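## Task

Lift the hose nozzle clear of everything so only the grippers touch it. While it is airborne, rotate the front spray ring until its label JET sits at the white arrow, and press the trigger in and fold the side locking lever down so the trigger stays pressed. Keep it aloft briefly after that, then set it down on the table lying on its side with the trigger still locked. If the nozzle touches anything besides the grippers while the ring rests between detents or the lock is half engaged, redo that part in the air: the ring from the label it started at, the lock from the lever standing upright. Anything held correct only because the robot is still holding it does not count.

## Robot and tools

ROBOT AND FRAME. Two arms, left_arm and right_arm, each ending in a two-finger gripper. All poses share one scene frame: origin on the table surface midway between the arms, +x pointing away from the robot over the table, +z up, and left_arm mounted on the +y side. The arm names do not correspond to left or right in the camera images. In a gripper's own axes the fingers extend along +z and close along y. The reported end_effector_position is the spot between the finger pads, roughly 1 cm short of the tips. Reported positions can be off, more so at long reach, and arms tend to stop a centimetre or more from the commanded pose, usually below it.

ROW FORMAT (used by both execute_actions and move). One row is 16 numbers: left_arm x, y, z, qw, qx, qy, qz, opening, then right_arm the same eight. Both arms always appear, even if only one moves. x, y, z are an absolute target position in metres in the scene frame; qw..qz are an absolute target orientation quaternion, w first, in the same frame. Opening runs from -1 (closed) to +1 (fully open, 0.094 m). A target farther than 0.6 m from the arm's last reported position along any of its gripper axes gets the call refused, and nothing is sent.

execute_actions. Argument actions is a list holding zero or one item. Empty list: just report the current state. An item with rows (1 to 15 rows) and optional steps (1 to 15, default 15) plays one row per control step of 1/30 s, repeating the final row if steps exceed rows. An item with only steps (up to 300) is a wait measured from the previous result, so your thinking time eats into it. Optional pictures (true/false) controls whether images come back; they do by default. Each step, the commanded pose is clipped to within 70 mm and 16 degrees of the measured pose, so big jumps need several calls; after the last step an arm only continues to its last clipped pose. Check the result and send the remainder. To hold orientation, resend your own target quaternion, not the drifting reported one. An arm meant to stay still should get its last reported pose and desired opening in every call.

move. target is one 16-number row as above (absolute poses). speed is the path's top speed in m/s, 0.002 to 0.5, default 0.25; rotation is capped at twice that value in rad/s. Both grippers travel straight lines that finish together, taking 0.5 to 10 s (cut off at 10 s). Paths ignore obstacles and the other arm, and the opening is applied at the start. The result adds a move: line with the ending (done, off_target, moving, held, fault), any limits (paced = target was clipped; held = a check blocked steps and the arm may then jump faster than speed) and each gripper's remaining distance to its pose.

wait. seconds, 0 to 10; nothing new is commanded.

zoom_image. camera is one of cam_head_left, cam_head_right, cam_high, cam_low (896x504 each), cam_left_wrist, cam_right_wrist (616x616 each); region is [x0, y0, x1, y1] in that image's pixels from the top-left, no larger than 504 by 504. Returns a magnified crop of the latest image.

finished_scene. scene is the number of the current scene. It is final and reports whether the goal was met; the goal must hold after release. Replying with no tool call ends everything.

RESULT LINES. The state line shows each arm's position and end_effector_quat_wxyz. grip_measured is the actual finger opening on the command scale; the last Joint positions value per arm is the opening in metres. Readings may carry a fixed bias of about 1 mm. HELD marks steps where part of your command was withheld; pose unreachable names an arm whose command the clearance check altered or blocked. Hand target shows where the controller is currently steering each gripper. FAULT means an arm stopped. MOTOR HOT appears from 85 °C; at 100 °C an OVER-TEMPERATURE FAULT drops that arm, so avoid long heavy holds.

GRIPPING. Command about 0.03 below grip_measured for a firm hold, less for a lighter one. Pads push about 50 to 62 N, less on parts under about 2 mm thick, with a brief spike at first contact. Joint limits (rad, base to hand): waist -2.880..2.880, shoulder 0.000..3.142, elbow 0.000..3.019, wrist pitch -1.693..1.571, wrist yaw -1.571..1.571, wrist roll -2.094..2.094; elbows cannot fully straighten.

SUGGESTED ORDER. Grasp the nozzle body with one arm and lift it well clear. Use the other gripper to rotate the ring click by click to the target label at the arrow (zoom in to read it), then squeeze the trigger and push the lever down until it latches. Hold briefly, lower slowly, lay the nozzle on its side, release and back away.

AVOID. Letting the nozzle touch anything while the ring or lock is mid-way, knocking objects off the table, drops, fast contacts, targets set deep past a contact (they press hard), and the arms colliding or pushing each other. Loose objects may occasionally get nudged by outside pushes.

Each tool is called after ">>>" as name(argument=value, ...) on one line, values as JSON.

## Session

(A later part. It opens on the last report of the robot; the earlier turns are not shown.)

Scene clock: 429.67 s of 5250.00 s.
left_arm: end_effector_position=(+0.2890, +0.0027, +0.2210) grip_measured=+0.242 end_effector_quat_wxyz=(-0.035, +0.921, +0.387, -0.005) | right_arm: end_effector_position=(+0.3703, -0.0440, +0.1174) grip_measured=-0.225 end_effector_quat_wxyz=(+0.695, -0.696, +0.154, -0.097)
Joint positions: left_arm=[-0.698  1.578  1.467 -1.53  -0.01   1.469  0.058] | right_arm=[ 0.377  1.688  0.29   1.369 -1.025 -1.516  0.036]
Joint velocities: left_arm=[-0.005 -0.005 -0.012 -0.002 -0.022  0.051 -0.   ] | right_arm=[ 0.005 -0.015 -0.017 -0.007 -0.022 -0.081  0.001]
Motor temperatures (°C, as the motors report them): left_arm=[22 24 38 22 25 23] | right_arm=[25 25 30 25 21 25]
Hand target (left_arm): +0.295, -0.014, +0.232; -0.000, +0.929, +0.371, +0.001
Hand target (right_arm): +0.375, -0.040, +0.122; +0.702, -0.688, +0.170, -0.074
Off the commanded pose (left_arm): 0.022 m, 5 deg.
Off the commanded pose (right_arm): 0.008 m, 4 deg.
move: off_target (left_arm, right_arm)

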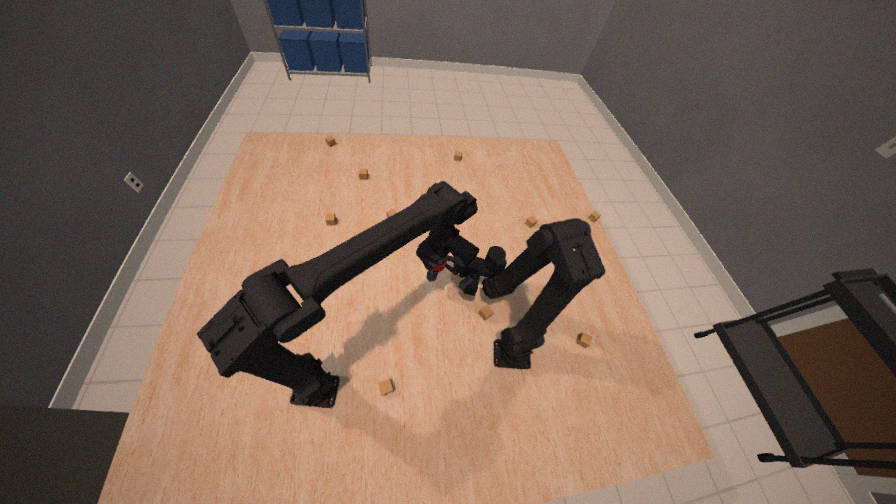

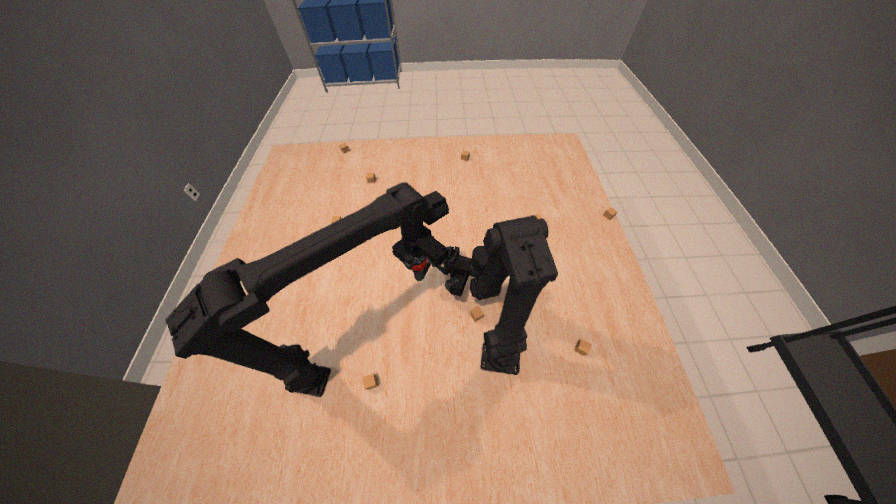

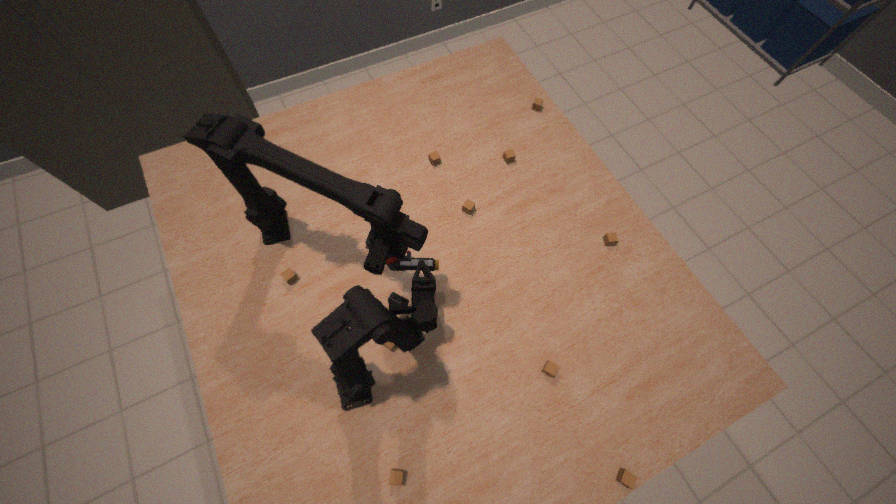

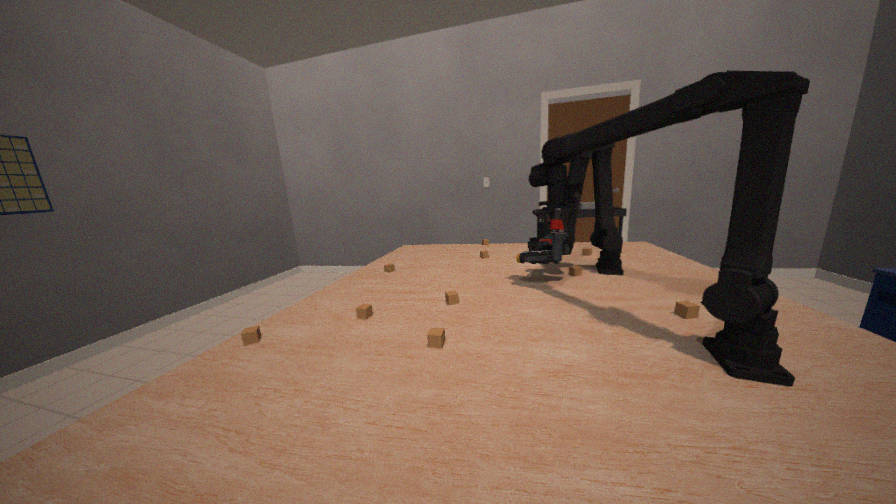

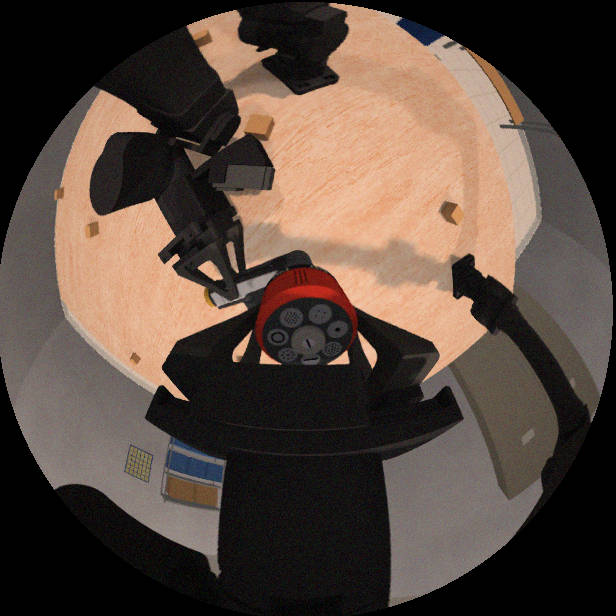

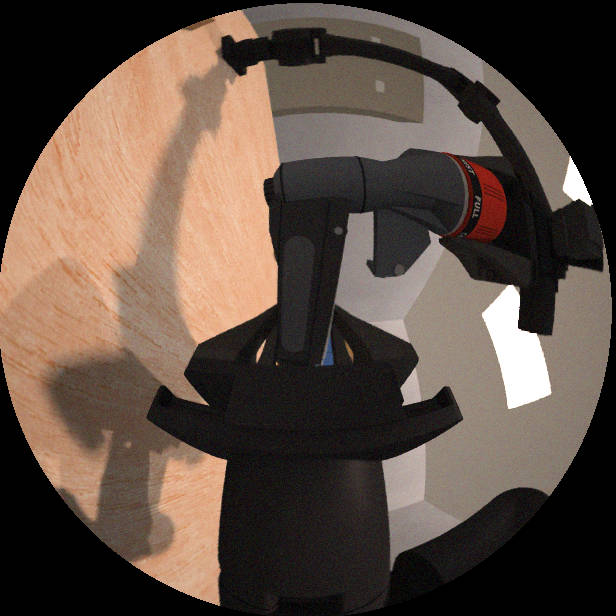

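>>> move(target=[0.290,0.000,0.226,0,0.9288,0.3706,0,1, 0.375,-0.04,0.122,0.703,-0.686,0.171,-0.074,-0.29], speed=0.03)

>>> move(target=[0.290,0.000,0.29,0,0.9288,0.3706,0,1, 0.375,-0.04,0.122,0.703,-0.686,0.171,-0.074,-0.29], speed=0.06)

>>> zoom_image(camera="cam_right_wrist", region=[400,130,560,290])

>>> zoom_image(camera="cam_left_wrist", region=[200,200,400,400])

Scene clock: 448.30 s of 5250.00 s.
left_arm: end_effector_position=(+0.2889, +0.0014, +0.2167) grip_measured=+1.000 end_effector_quat_wxyz=(-0.016, +0.926, +0.378, -0.003) | right_arm: end_effector_position=(+0.3698, -0.0441, +0.1170) grip_measured=-0.225 end_effector_quat_wxyz=(+0.697, -0.691, +0.175, -0.076)
Joint positions: left_arm=[-0.698  1.557  1.432 -1.477 -0.004  1.491  0.094] | right_arm=[ 0.377  1.688  0.288  1.369 -1.024 -1.459  0.036]
Joint velocities: left_arm=[ 0.005  0.005 -0.007  0.002 -0.007 -0.022  0.   ] | right_arm=[-0.005  0.005 -0.017 -0.002 -0.066  0.037 -0.002]
Motor temperatures (°C, as the motors report them): left_arm=[22 24 39 22 26 23] | right_arm=[25 25 30 25 21 25]
Hand target (left_arm): +0.290, +0.000, +0.225; -0.000, +0.929, +0.371, +0.001
Hand target (right_arm): +0.375, -0.040, +0.122; +0.703, -0.687, +0.171, -0.074
Off the commanded pose (left_arm): 0.009 m, 2 deg.
Off the commanded pose (right_arm): 0.008 m, 1 deg.
After step 90, 14.10 s passed at rest.
move: done

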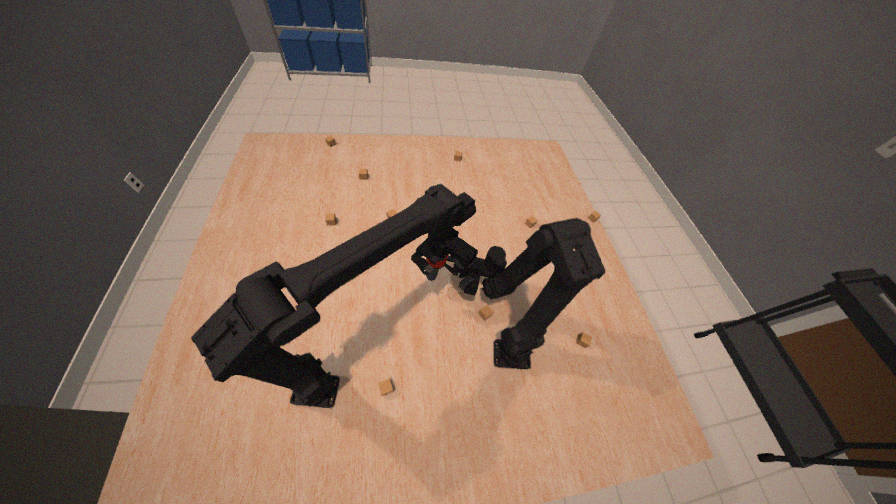

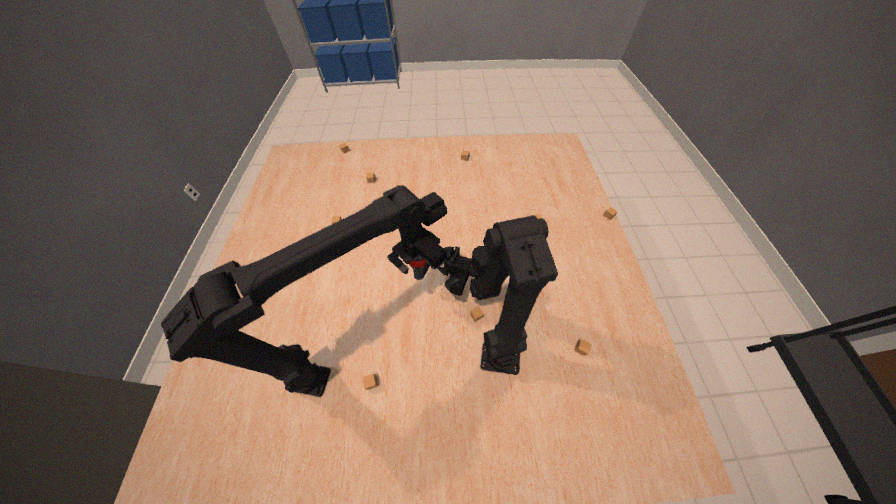

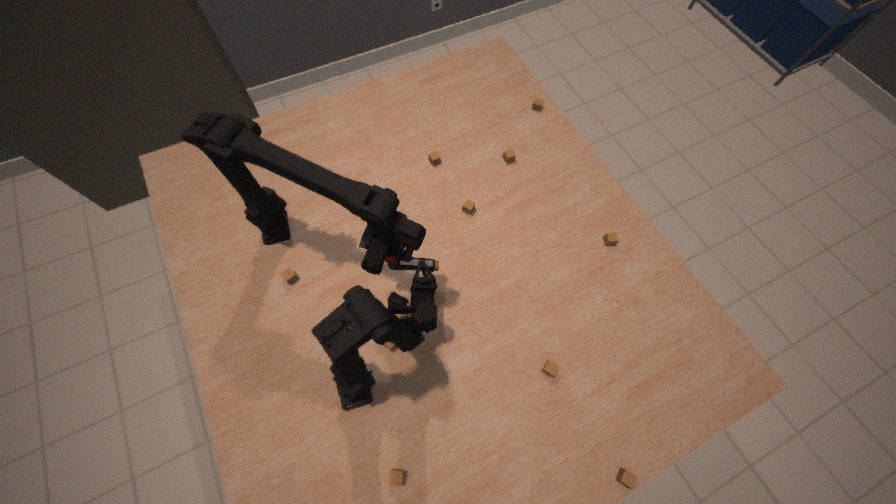

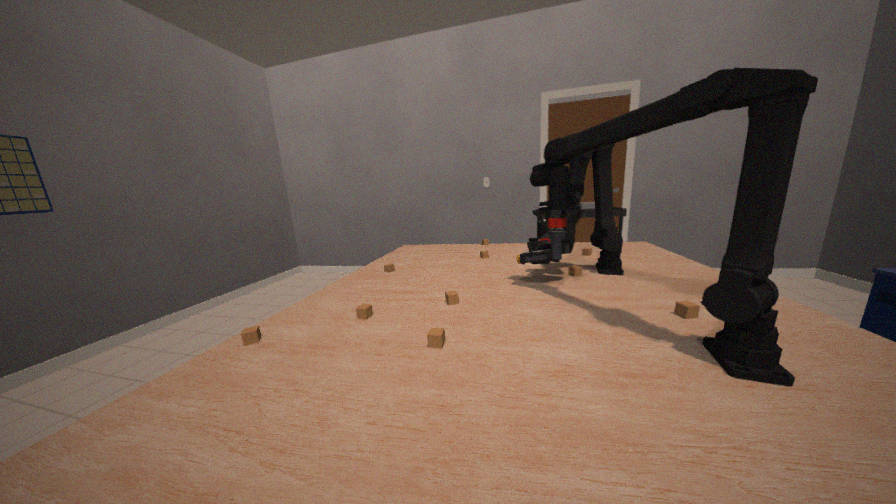

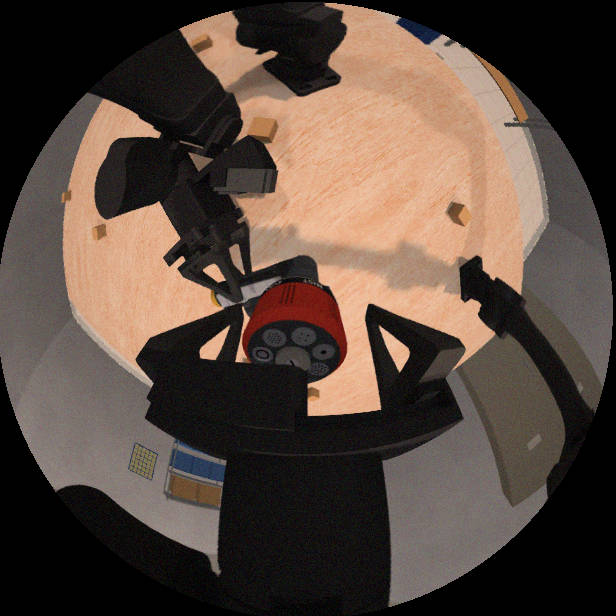

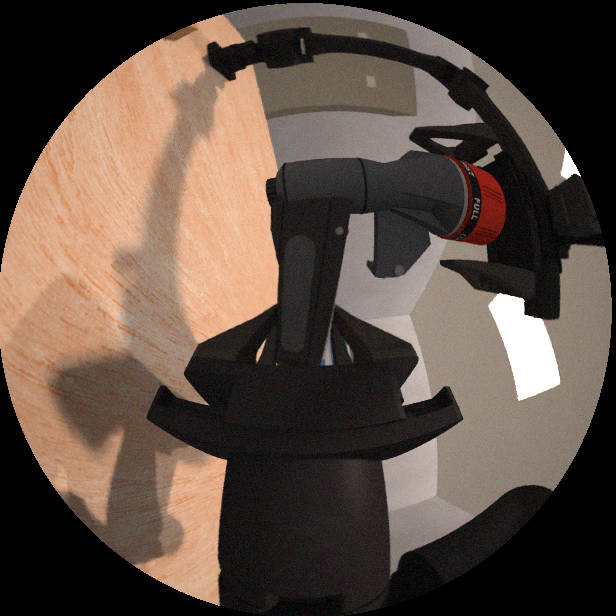

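Scene clock: 449.90 s of 5250.00 s.
left_arm: end_effector_position=(+0.2861, +0.0046, +0.2668) grip_measured=+1.000 end_effector_quat_wxyz=(-0.024, +0.926, +0.377, -0.006) | right_arm: end_effector_position=(+0.3698, -0.0441, +0.1170) grip_measured=-0.225 end_effector_quat_wxyz=(+0.697, -0.691, +0.175, -0.076)
Joint positions: left_arm=[-0.698  1.549  1.554 -1.624 -0.003  1.492  0.094] | right_arm=[ 0.377  1.688  0.288  1.369 -1.024 -1.456  0.036]
Joint velocities: left_arm=[-0.005  0.005  0.002 -0.017 -0.007  0.037  0.   ] | right_arm=[ 0.015 -0.005 -0.007 -0.002 -0.037  0.037 -0.001]
Motor temperatures (°C, as the motors report them): left_arm=[22 24 39 22 26 23] | right_arm=[25 25 30 25 21 25]
Hand target (left_arm): +0.290, +0.000, +0.290; +0.000, +0.929, +0.371, +0.000
Hand target (right_arm): +0.375, -0.040, +0.122; +0.703, -0.687, +0.171, -0.074
Off the commanded pose (left_arm): 0.024 m, 3 deg.
Off the commanded pose (right_arm): 0.008 m, 1 deg.
move: off_target (left_arm)

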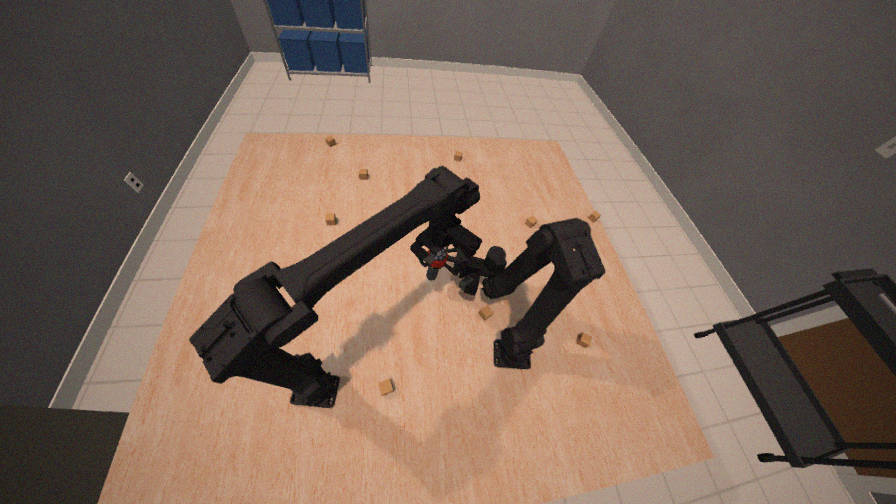

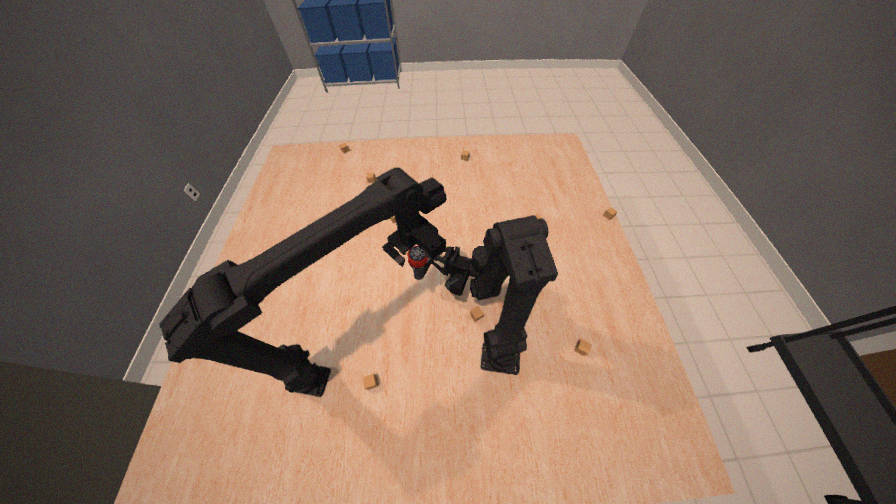

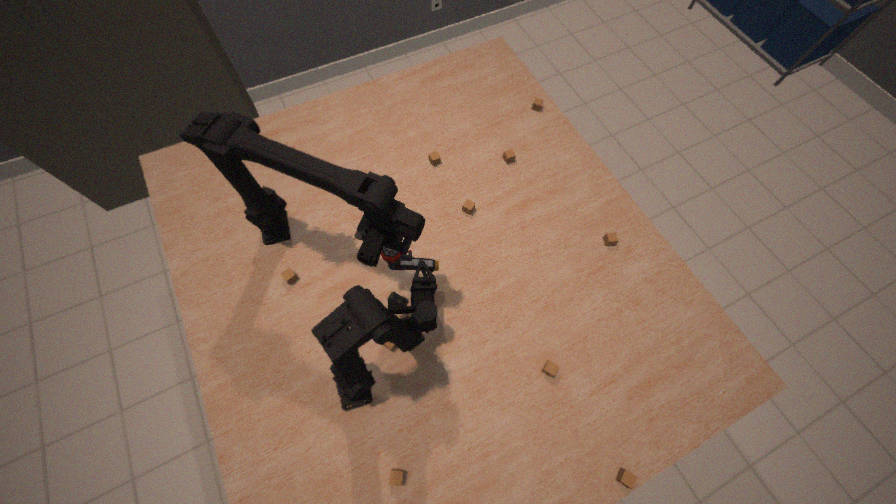

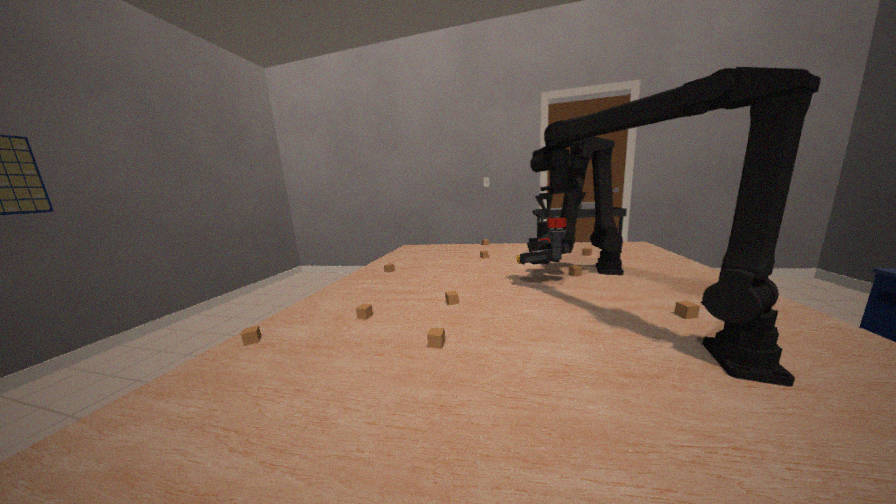

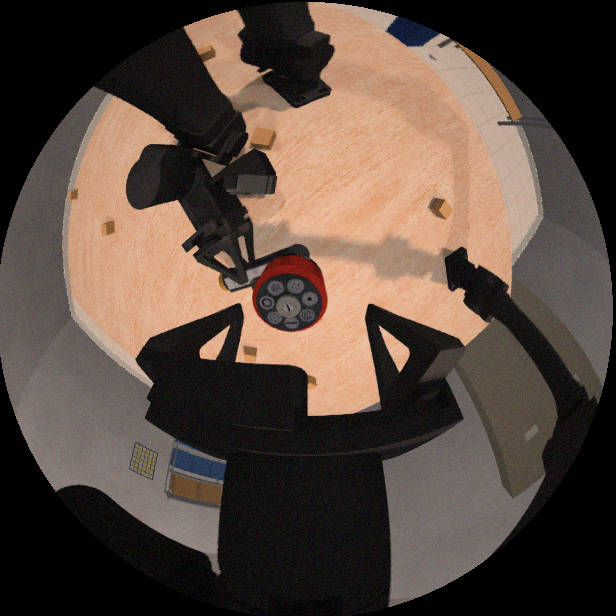

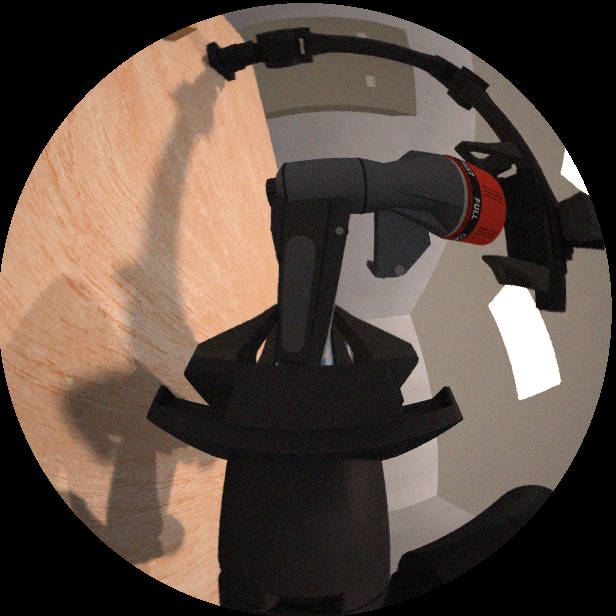

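Region (400, 130, 560, 290) of cam_right_wrist's 616x616 image, scaled by 3.150, with more detail than that image has.

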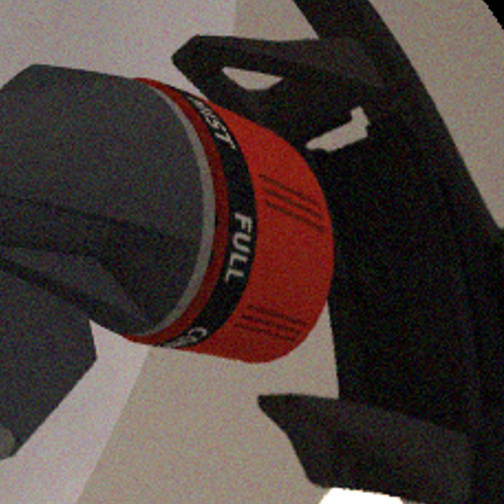

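Region (200, 200, 400, 400) of cam_left_wrist's 616x616 image, scaled by 2.520, with more detail than that image has.

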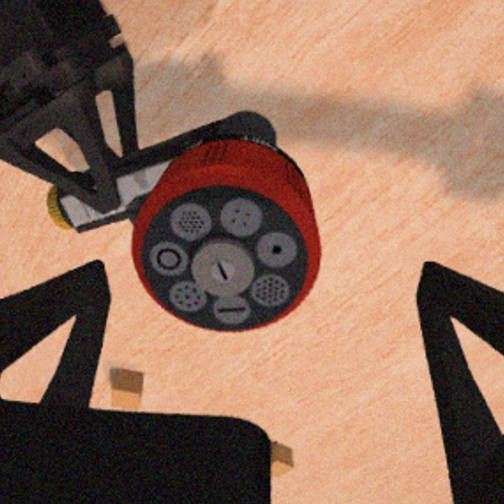

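>>> move(target=[0.27,0.16,0.30,0,0.6428,0.766,0,1, 0.375,-0.04,0.122,0.703,-0.686,0.171,-0.074,-0.29], speed=0.2)

>>> move(target=[0.265,0.14,0.225,0.542,0.455,0.542,-0.455,-1, 0.375,-0.04,0.138,0.703,-0.686,0.171,-0.074,-0.29], speed=0.2)

Scene clock: 477.57 s of 5250.00 s.
left_arm: end_effector_position=(+0.2687, +0.1553, +0.2948) grip_measured=+1.000 end_effector_quat_wxyz=(-0.003, +0.651, +0.759, -0.002) | right_arm: end_effector_position=(+0.3694, -0.0441, +0.1170) grip_measured=-0.229 end_effector_quat_wxyz=(+0.697, -0.691, +0.175, -0.075)
Joint positions: left_arm=[-0.444  1.221  1.302 -1.658  0.003  0.796  0.094] | right_arm=[ 0.377  1.688  0.288  1.369 -1.026 -1.456  0.036]
Joint velocities: left_arm=[ 0.005 -0.015  0.022 -0.007 -0.081 -0.081  0.   ] | right_arm=[-0.015 -0.015 -0.012  0.017  0.051  0.022 -0.   ]
Motor temperatures (°C, as the motors report them): left_arm=[22 24 40 22 25 23] | right_arm=[25 25 30 25 21 25]
Hand target (left_arm): +0.267, +0.158, +0.299; -0.001, +0.643, +0.766, -0.002
Hand target (right_arm): +0.375, -0.040, +0.122; +0.703, -0.687, +0.171, -0.074
Off the commanded pose (left_arm): 0.007 m, 1 deg.
Off the commanded pose (right_arm): 0.009 m, 1 deg.
After step 90, 21.77 s passed at rest.
move: done

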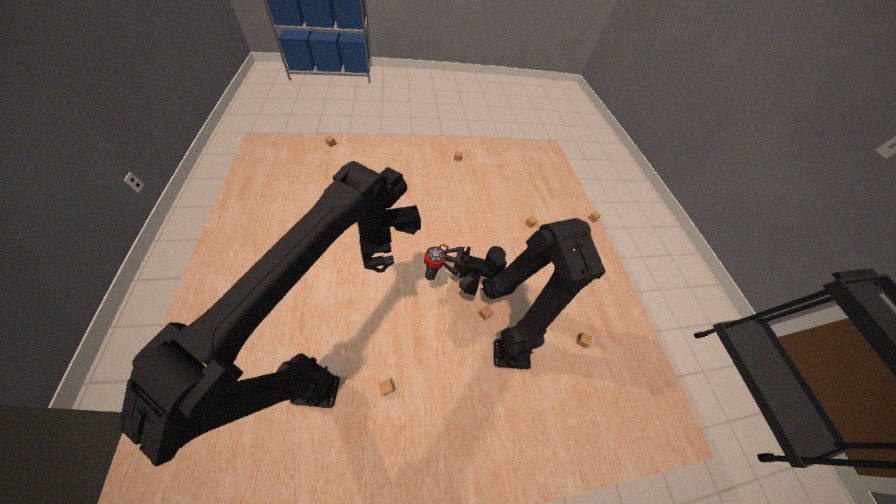

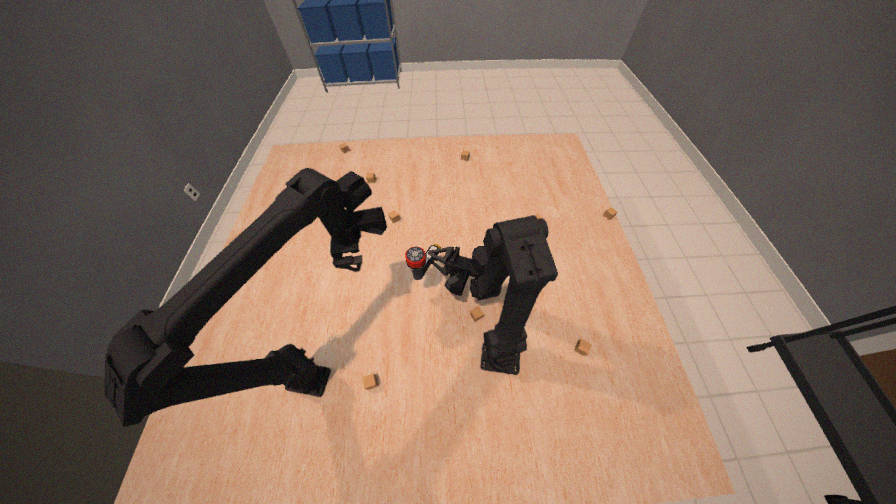

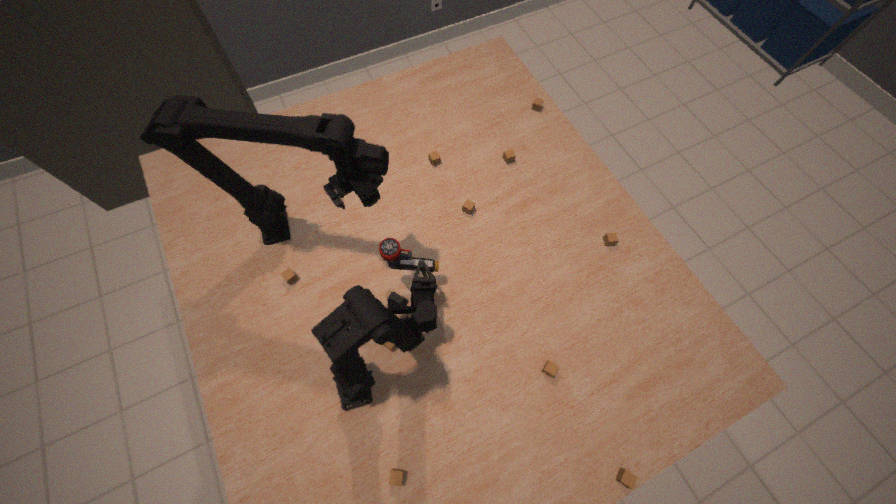

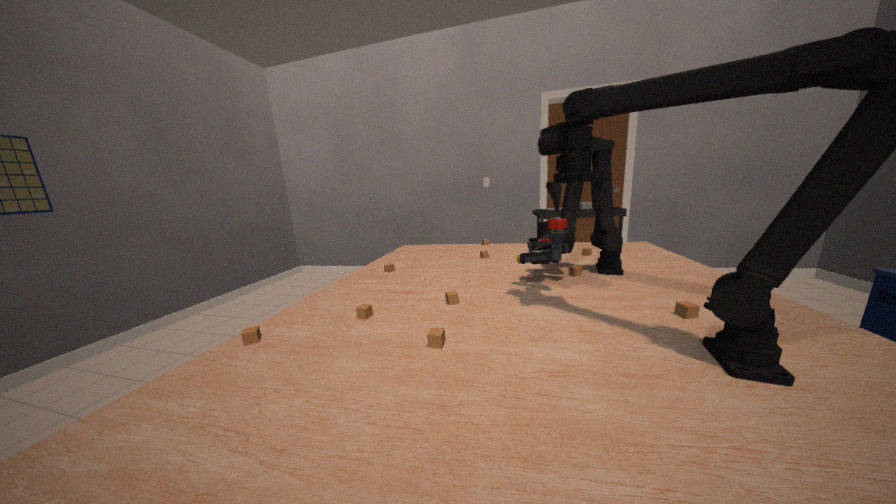

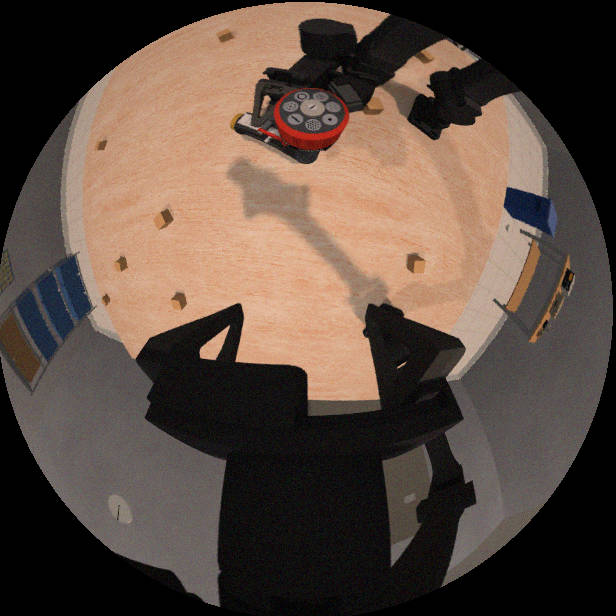

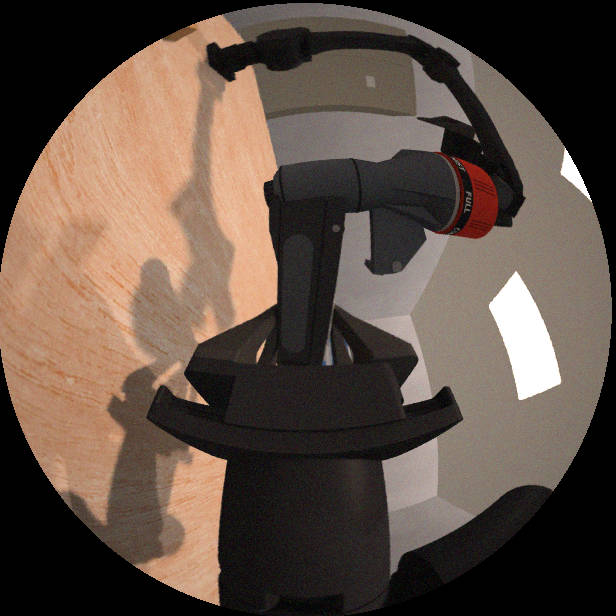

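Scene clock: 482.33 s of 5250.00 s.
left_arm: end_effector_position=(+0.2638, +0.1353, +0.2230) grip_measured=-0.982 end_effector_quat_wxyz=(+0.552, +0.453, +0.539, -0.447) | right_arm: end_effector_position=(+0.3695, -0.0441, +0.1229) grip_measured=-0.229 end_effector_quat_wxyz=(+0.695, -0.692, +0.182, -0.069)
Joint positions: left_arm=[-0.019  1.069  0.266  0.824  1.181 -0.001  0.001] | right_arm=[ 0.377  1.639  0.288  1.303 -1.026 -1.454  0.036]
Joint velocities: left_arm=[-0.005  0.015  0.017  0.027  0.037 -0.037 -0.   ] | right_arm=[-0.015  0.005  0.002 -0.007 -0.037  0.022  0.   ]
Motor temperatures (°C, as the motors report them): left_arm=[22 24 39 22 26 23] | right_arm=[25 25 30 25 21 25]
Hand target (left_arm): +0.266, +0.136, +0.223; +0.551, +0.448, +0.542, -0.449
Hand target (right_arm): +0.375, -0.040, +0.138; +0.703, -0.686, +0.171, -0.074
Off the commanded pose (left_arm): 0.005 m, 2 deg.
Off the commanded pose (right_arm): 0.017 m, 2 deg.
move: off_target (right_arm)

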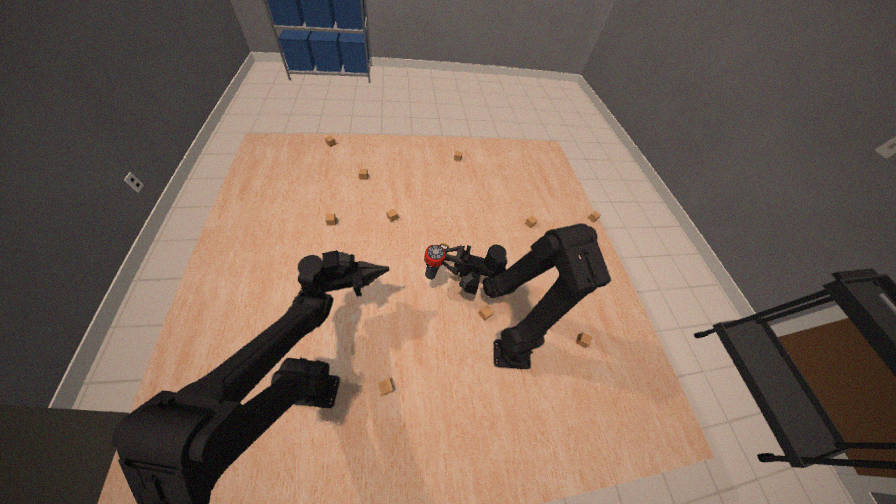

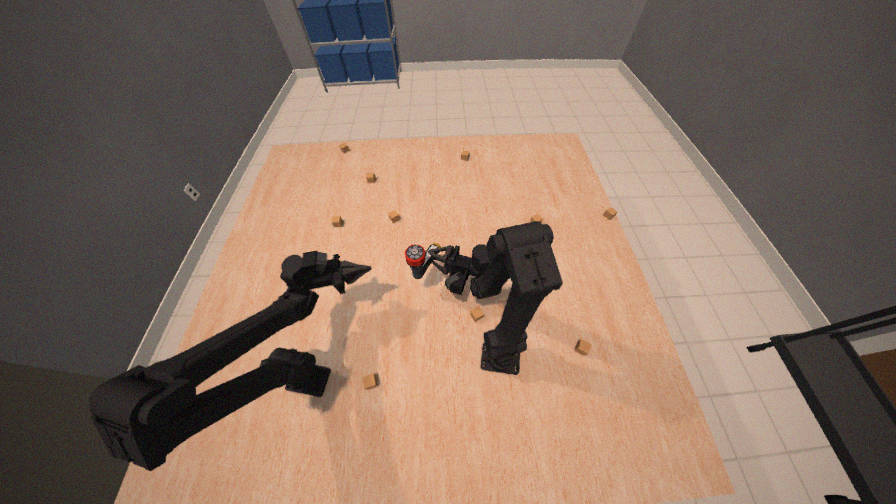

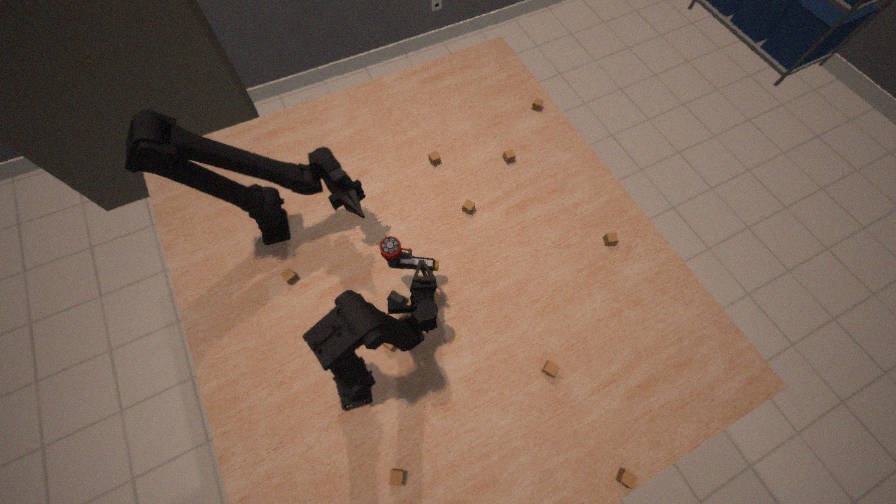

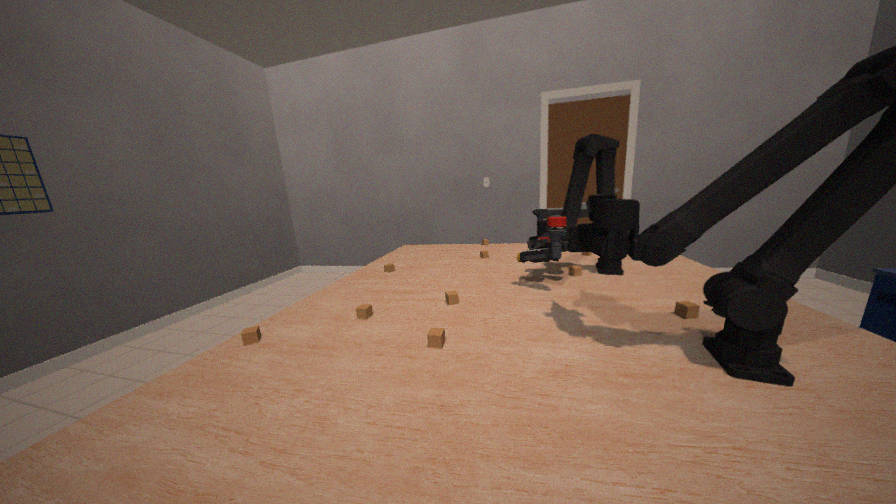

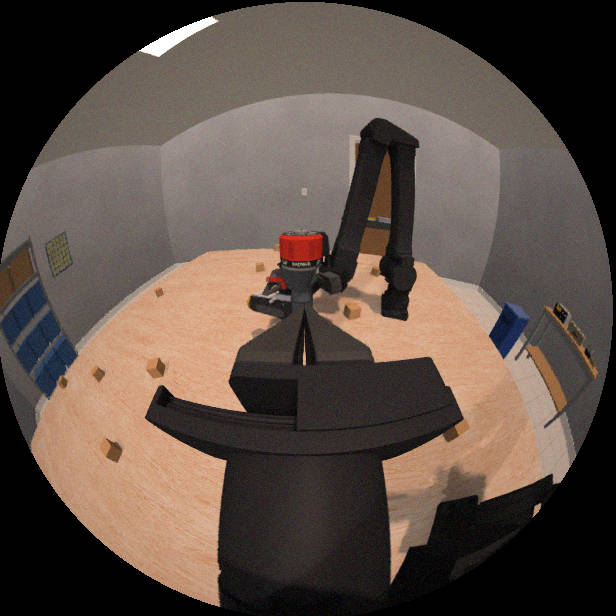

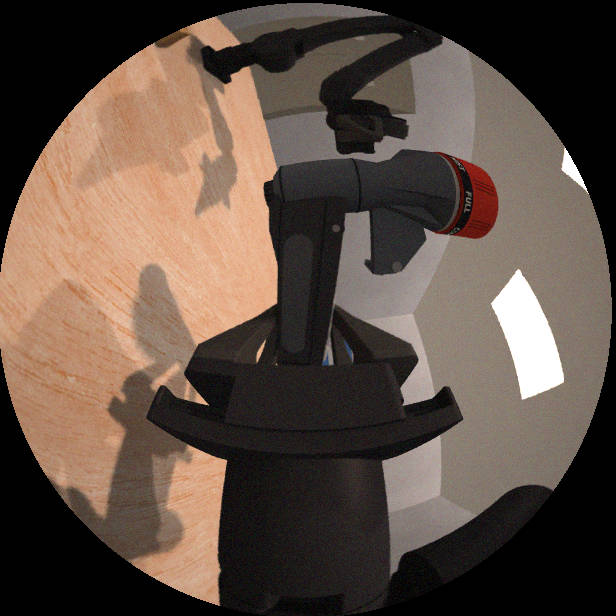

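>>> execute_actions(actions=[])

Scene clock: 516.77 s of 5250.00 s.
left_arm: end_effector_position=(+0.2638, +0.1353, +0.2232) grip_measured=-0.982 end_effector_quat_wxyz=(+0.551, +0.452, +0.540, -0.448) | right_arm: end_effector_position=(+0.3695, -0.0441, +0.1229) grip_measured=-0.229 end_effector_quat_wxyz=(+0.695, -0.692, +0.182, -0.069)
Joint positions: left_arm=[-0.019  1.069  0.266  0.825  1.181 -0.006  0.001] | right_arm=[ 0.377  1.639  0.288  1.303 -1.026 -1.454  0.036]
Joint velocities: left_arm=[-0.015 -0.005 -0.007 -0.007 -0.007 -0.022  0.   ] | right_arm=[-0.015 -0.005 -0.002  0.002 -0.066 -0.037 -0.   ]
Motor temperatures (°C, as the motors report them): left_arm=[22 24 37 22 25 23] | right_arm=[25 25 30 25 21 25]
Hand target (left_arm): +0.266, +0.136, +0.223; +0.552, +0.448, +0.542, -0.449
Hand target (right_arm): +0.375, -0.040, +0.138; +0.703, -0.686, +0.171, -0.074
Off the commanded pose (left_arm): 0.005 m, 1 deg.
Off the commanded pose (right_arm): 0.017 m, 2 deg.
Steps of this call (steps 1 to 90: nothing new was sent; then 31.43 s passed at rest). Readings (end_effector_position):
1: left_arm (+0.2638, +0.1353, +0.2230) | right_arm (+0.3695, -0.0441, +0.1229)
2: left_arm (+0.2638, +0.1353, +0.2231) | right_arm (+0.3695, -0.0441, +0.1229)
4: left_arm (+0.2638, +0.1353, +0.2231) | right_arm (+0.3695, -0.0441, +0.1229)
8: left_arm (+0.2638, +0.1353, +0.2232) | right_arm (+0.3695, -0.0441, +0.1229)
90: the state above

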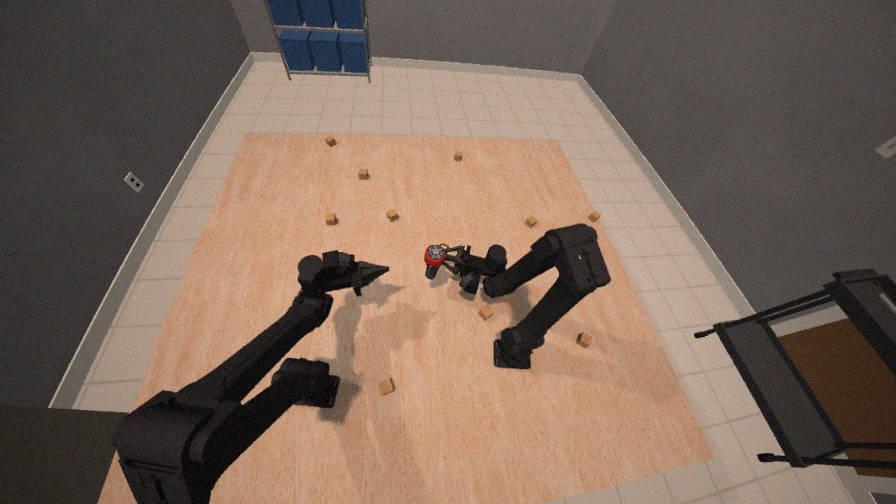

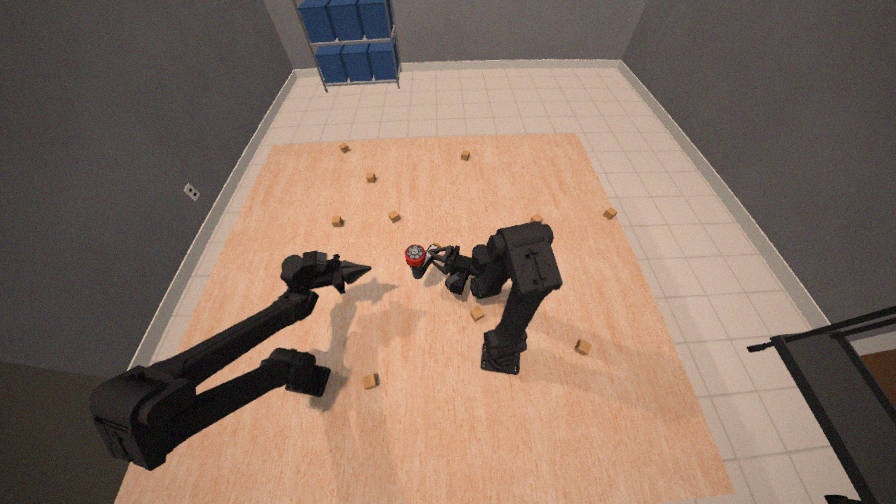

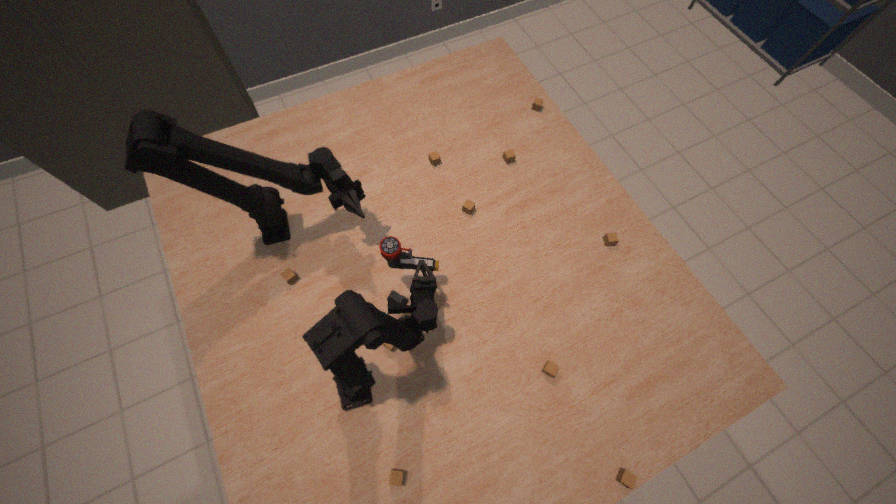

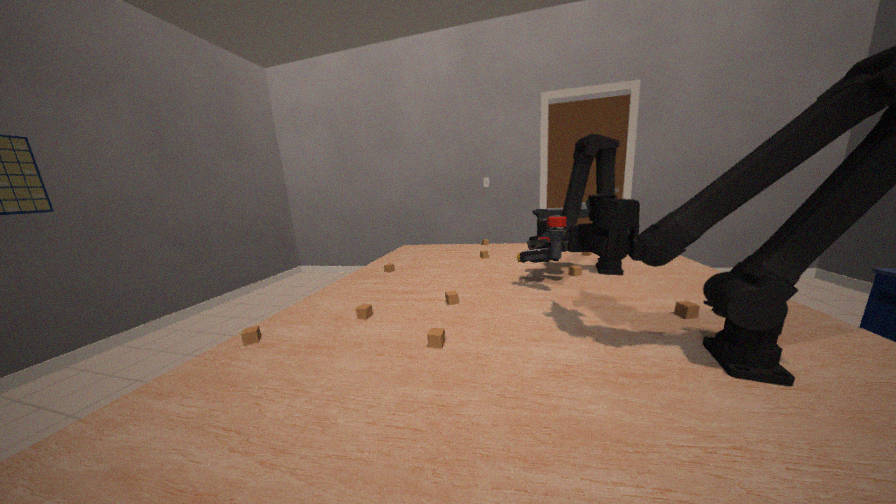

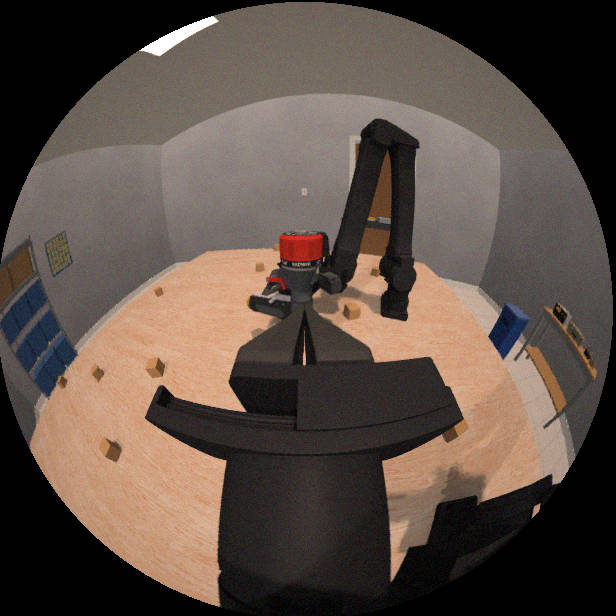

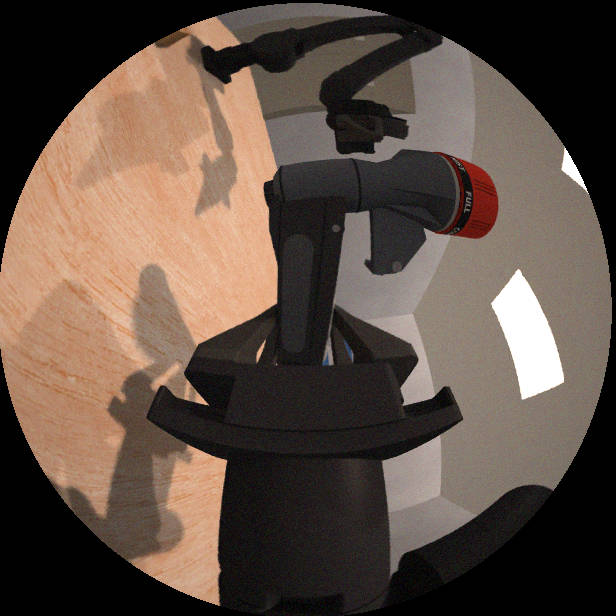

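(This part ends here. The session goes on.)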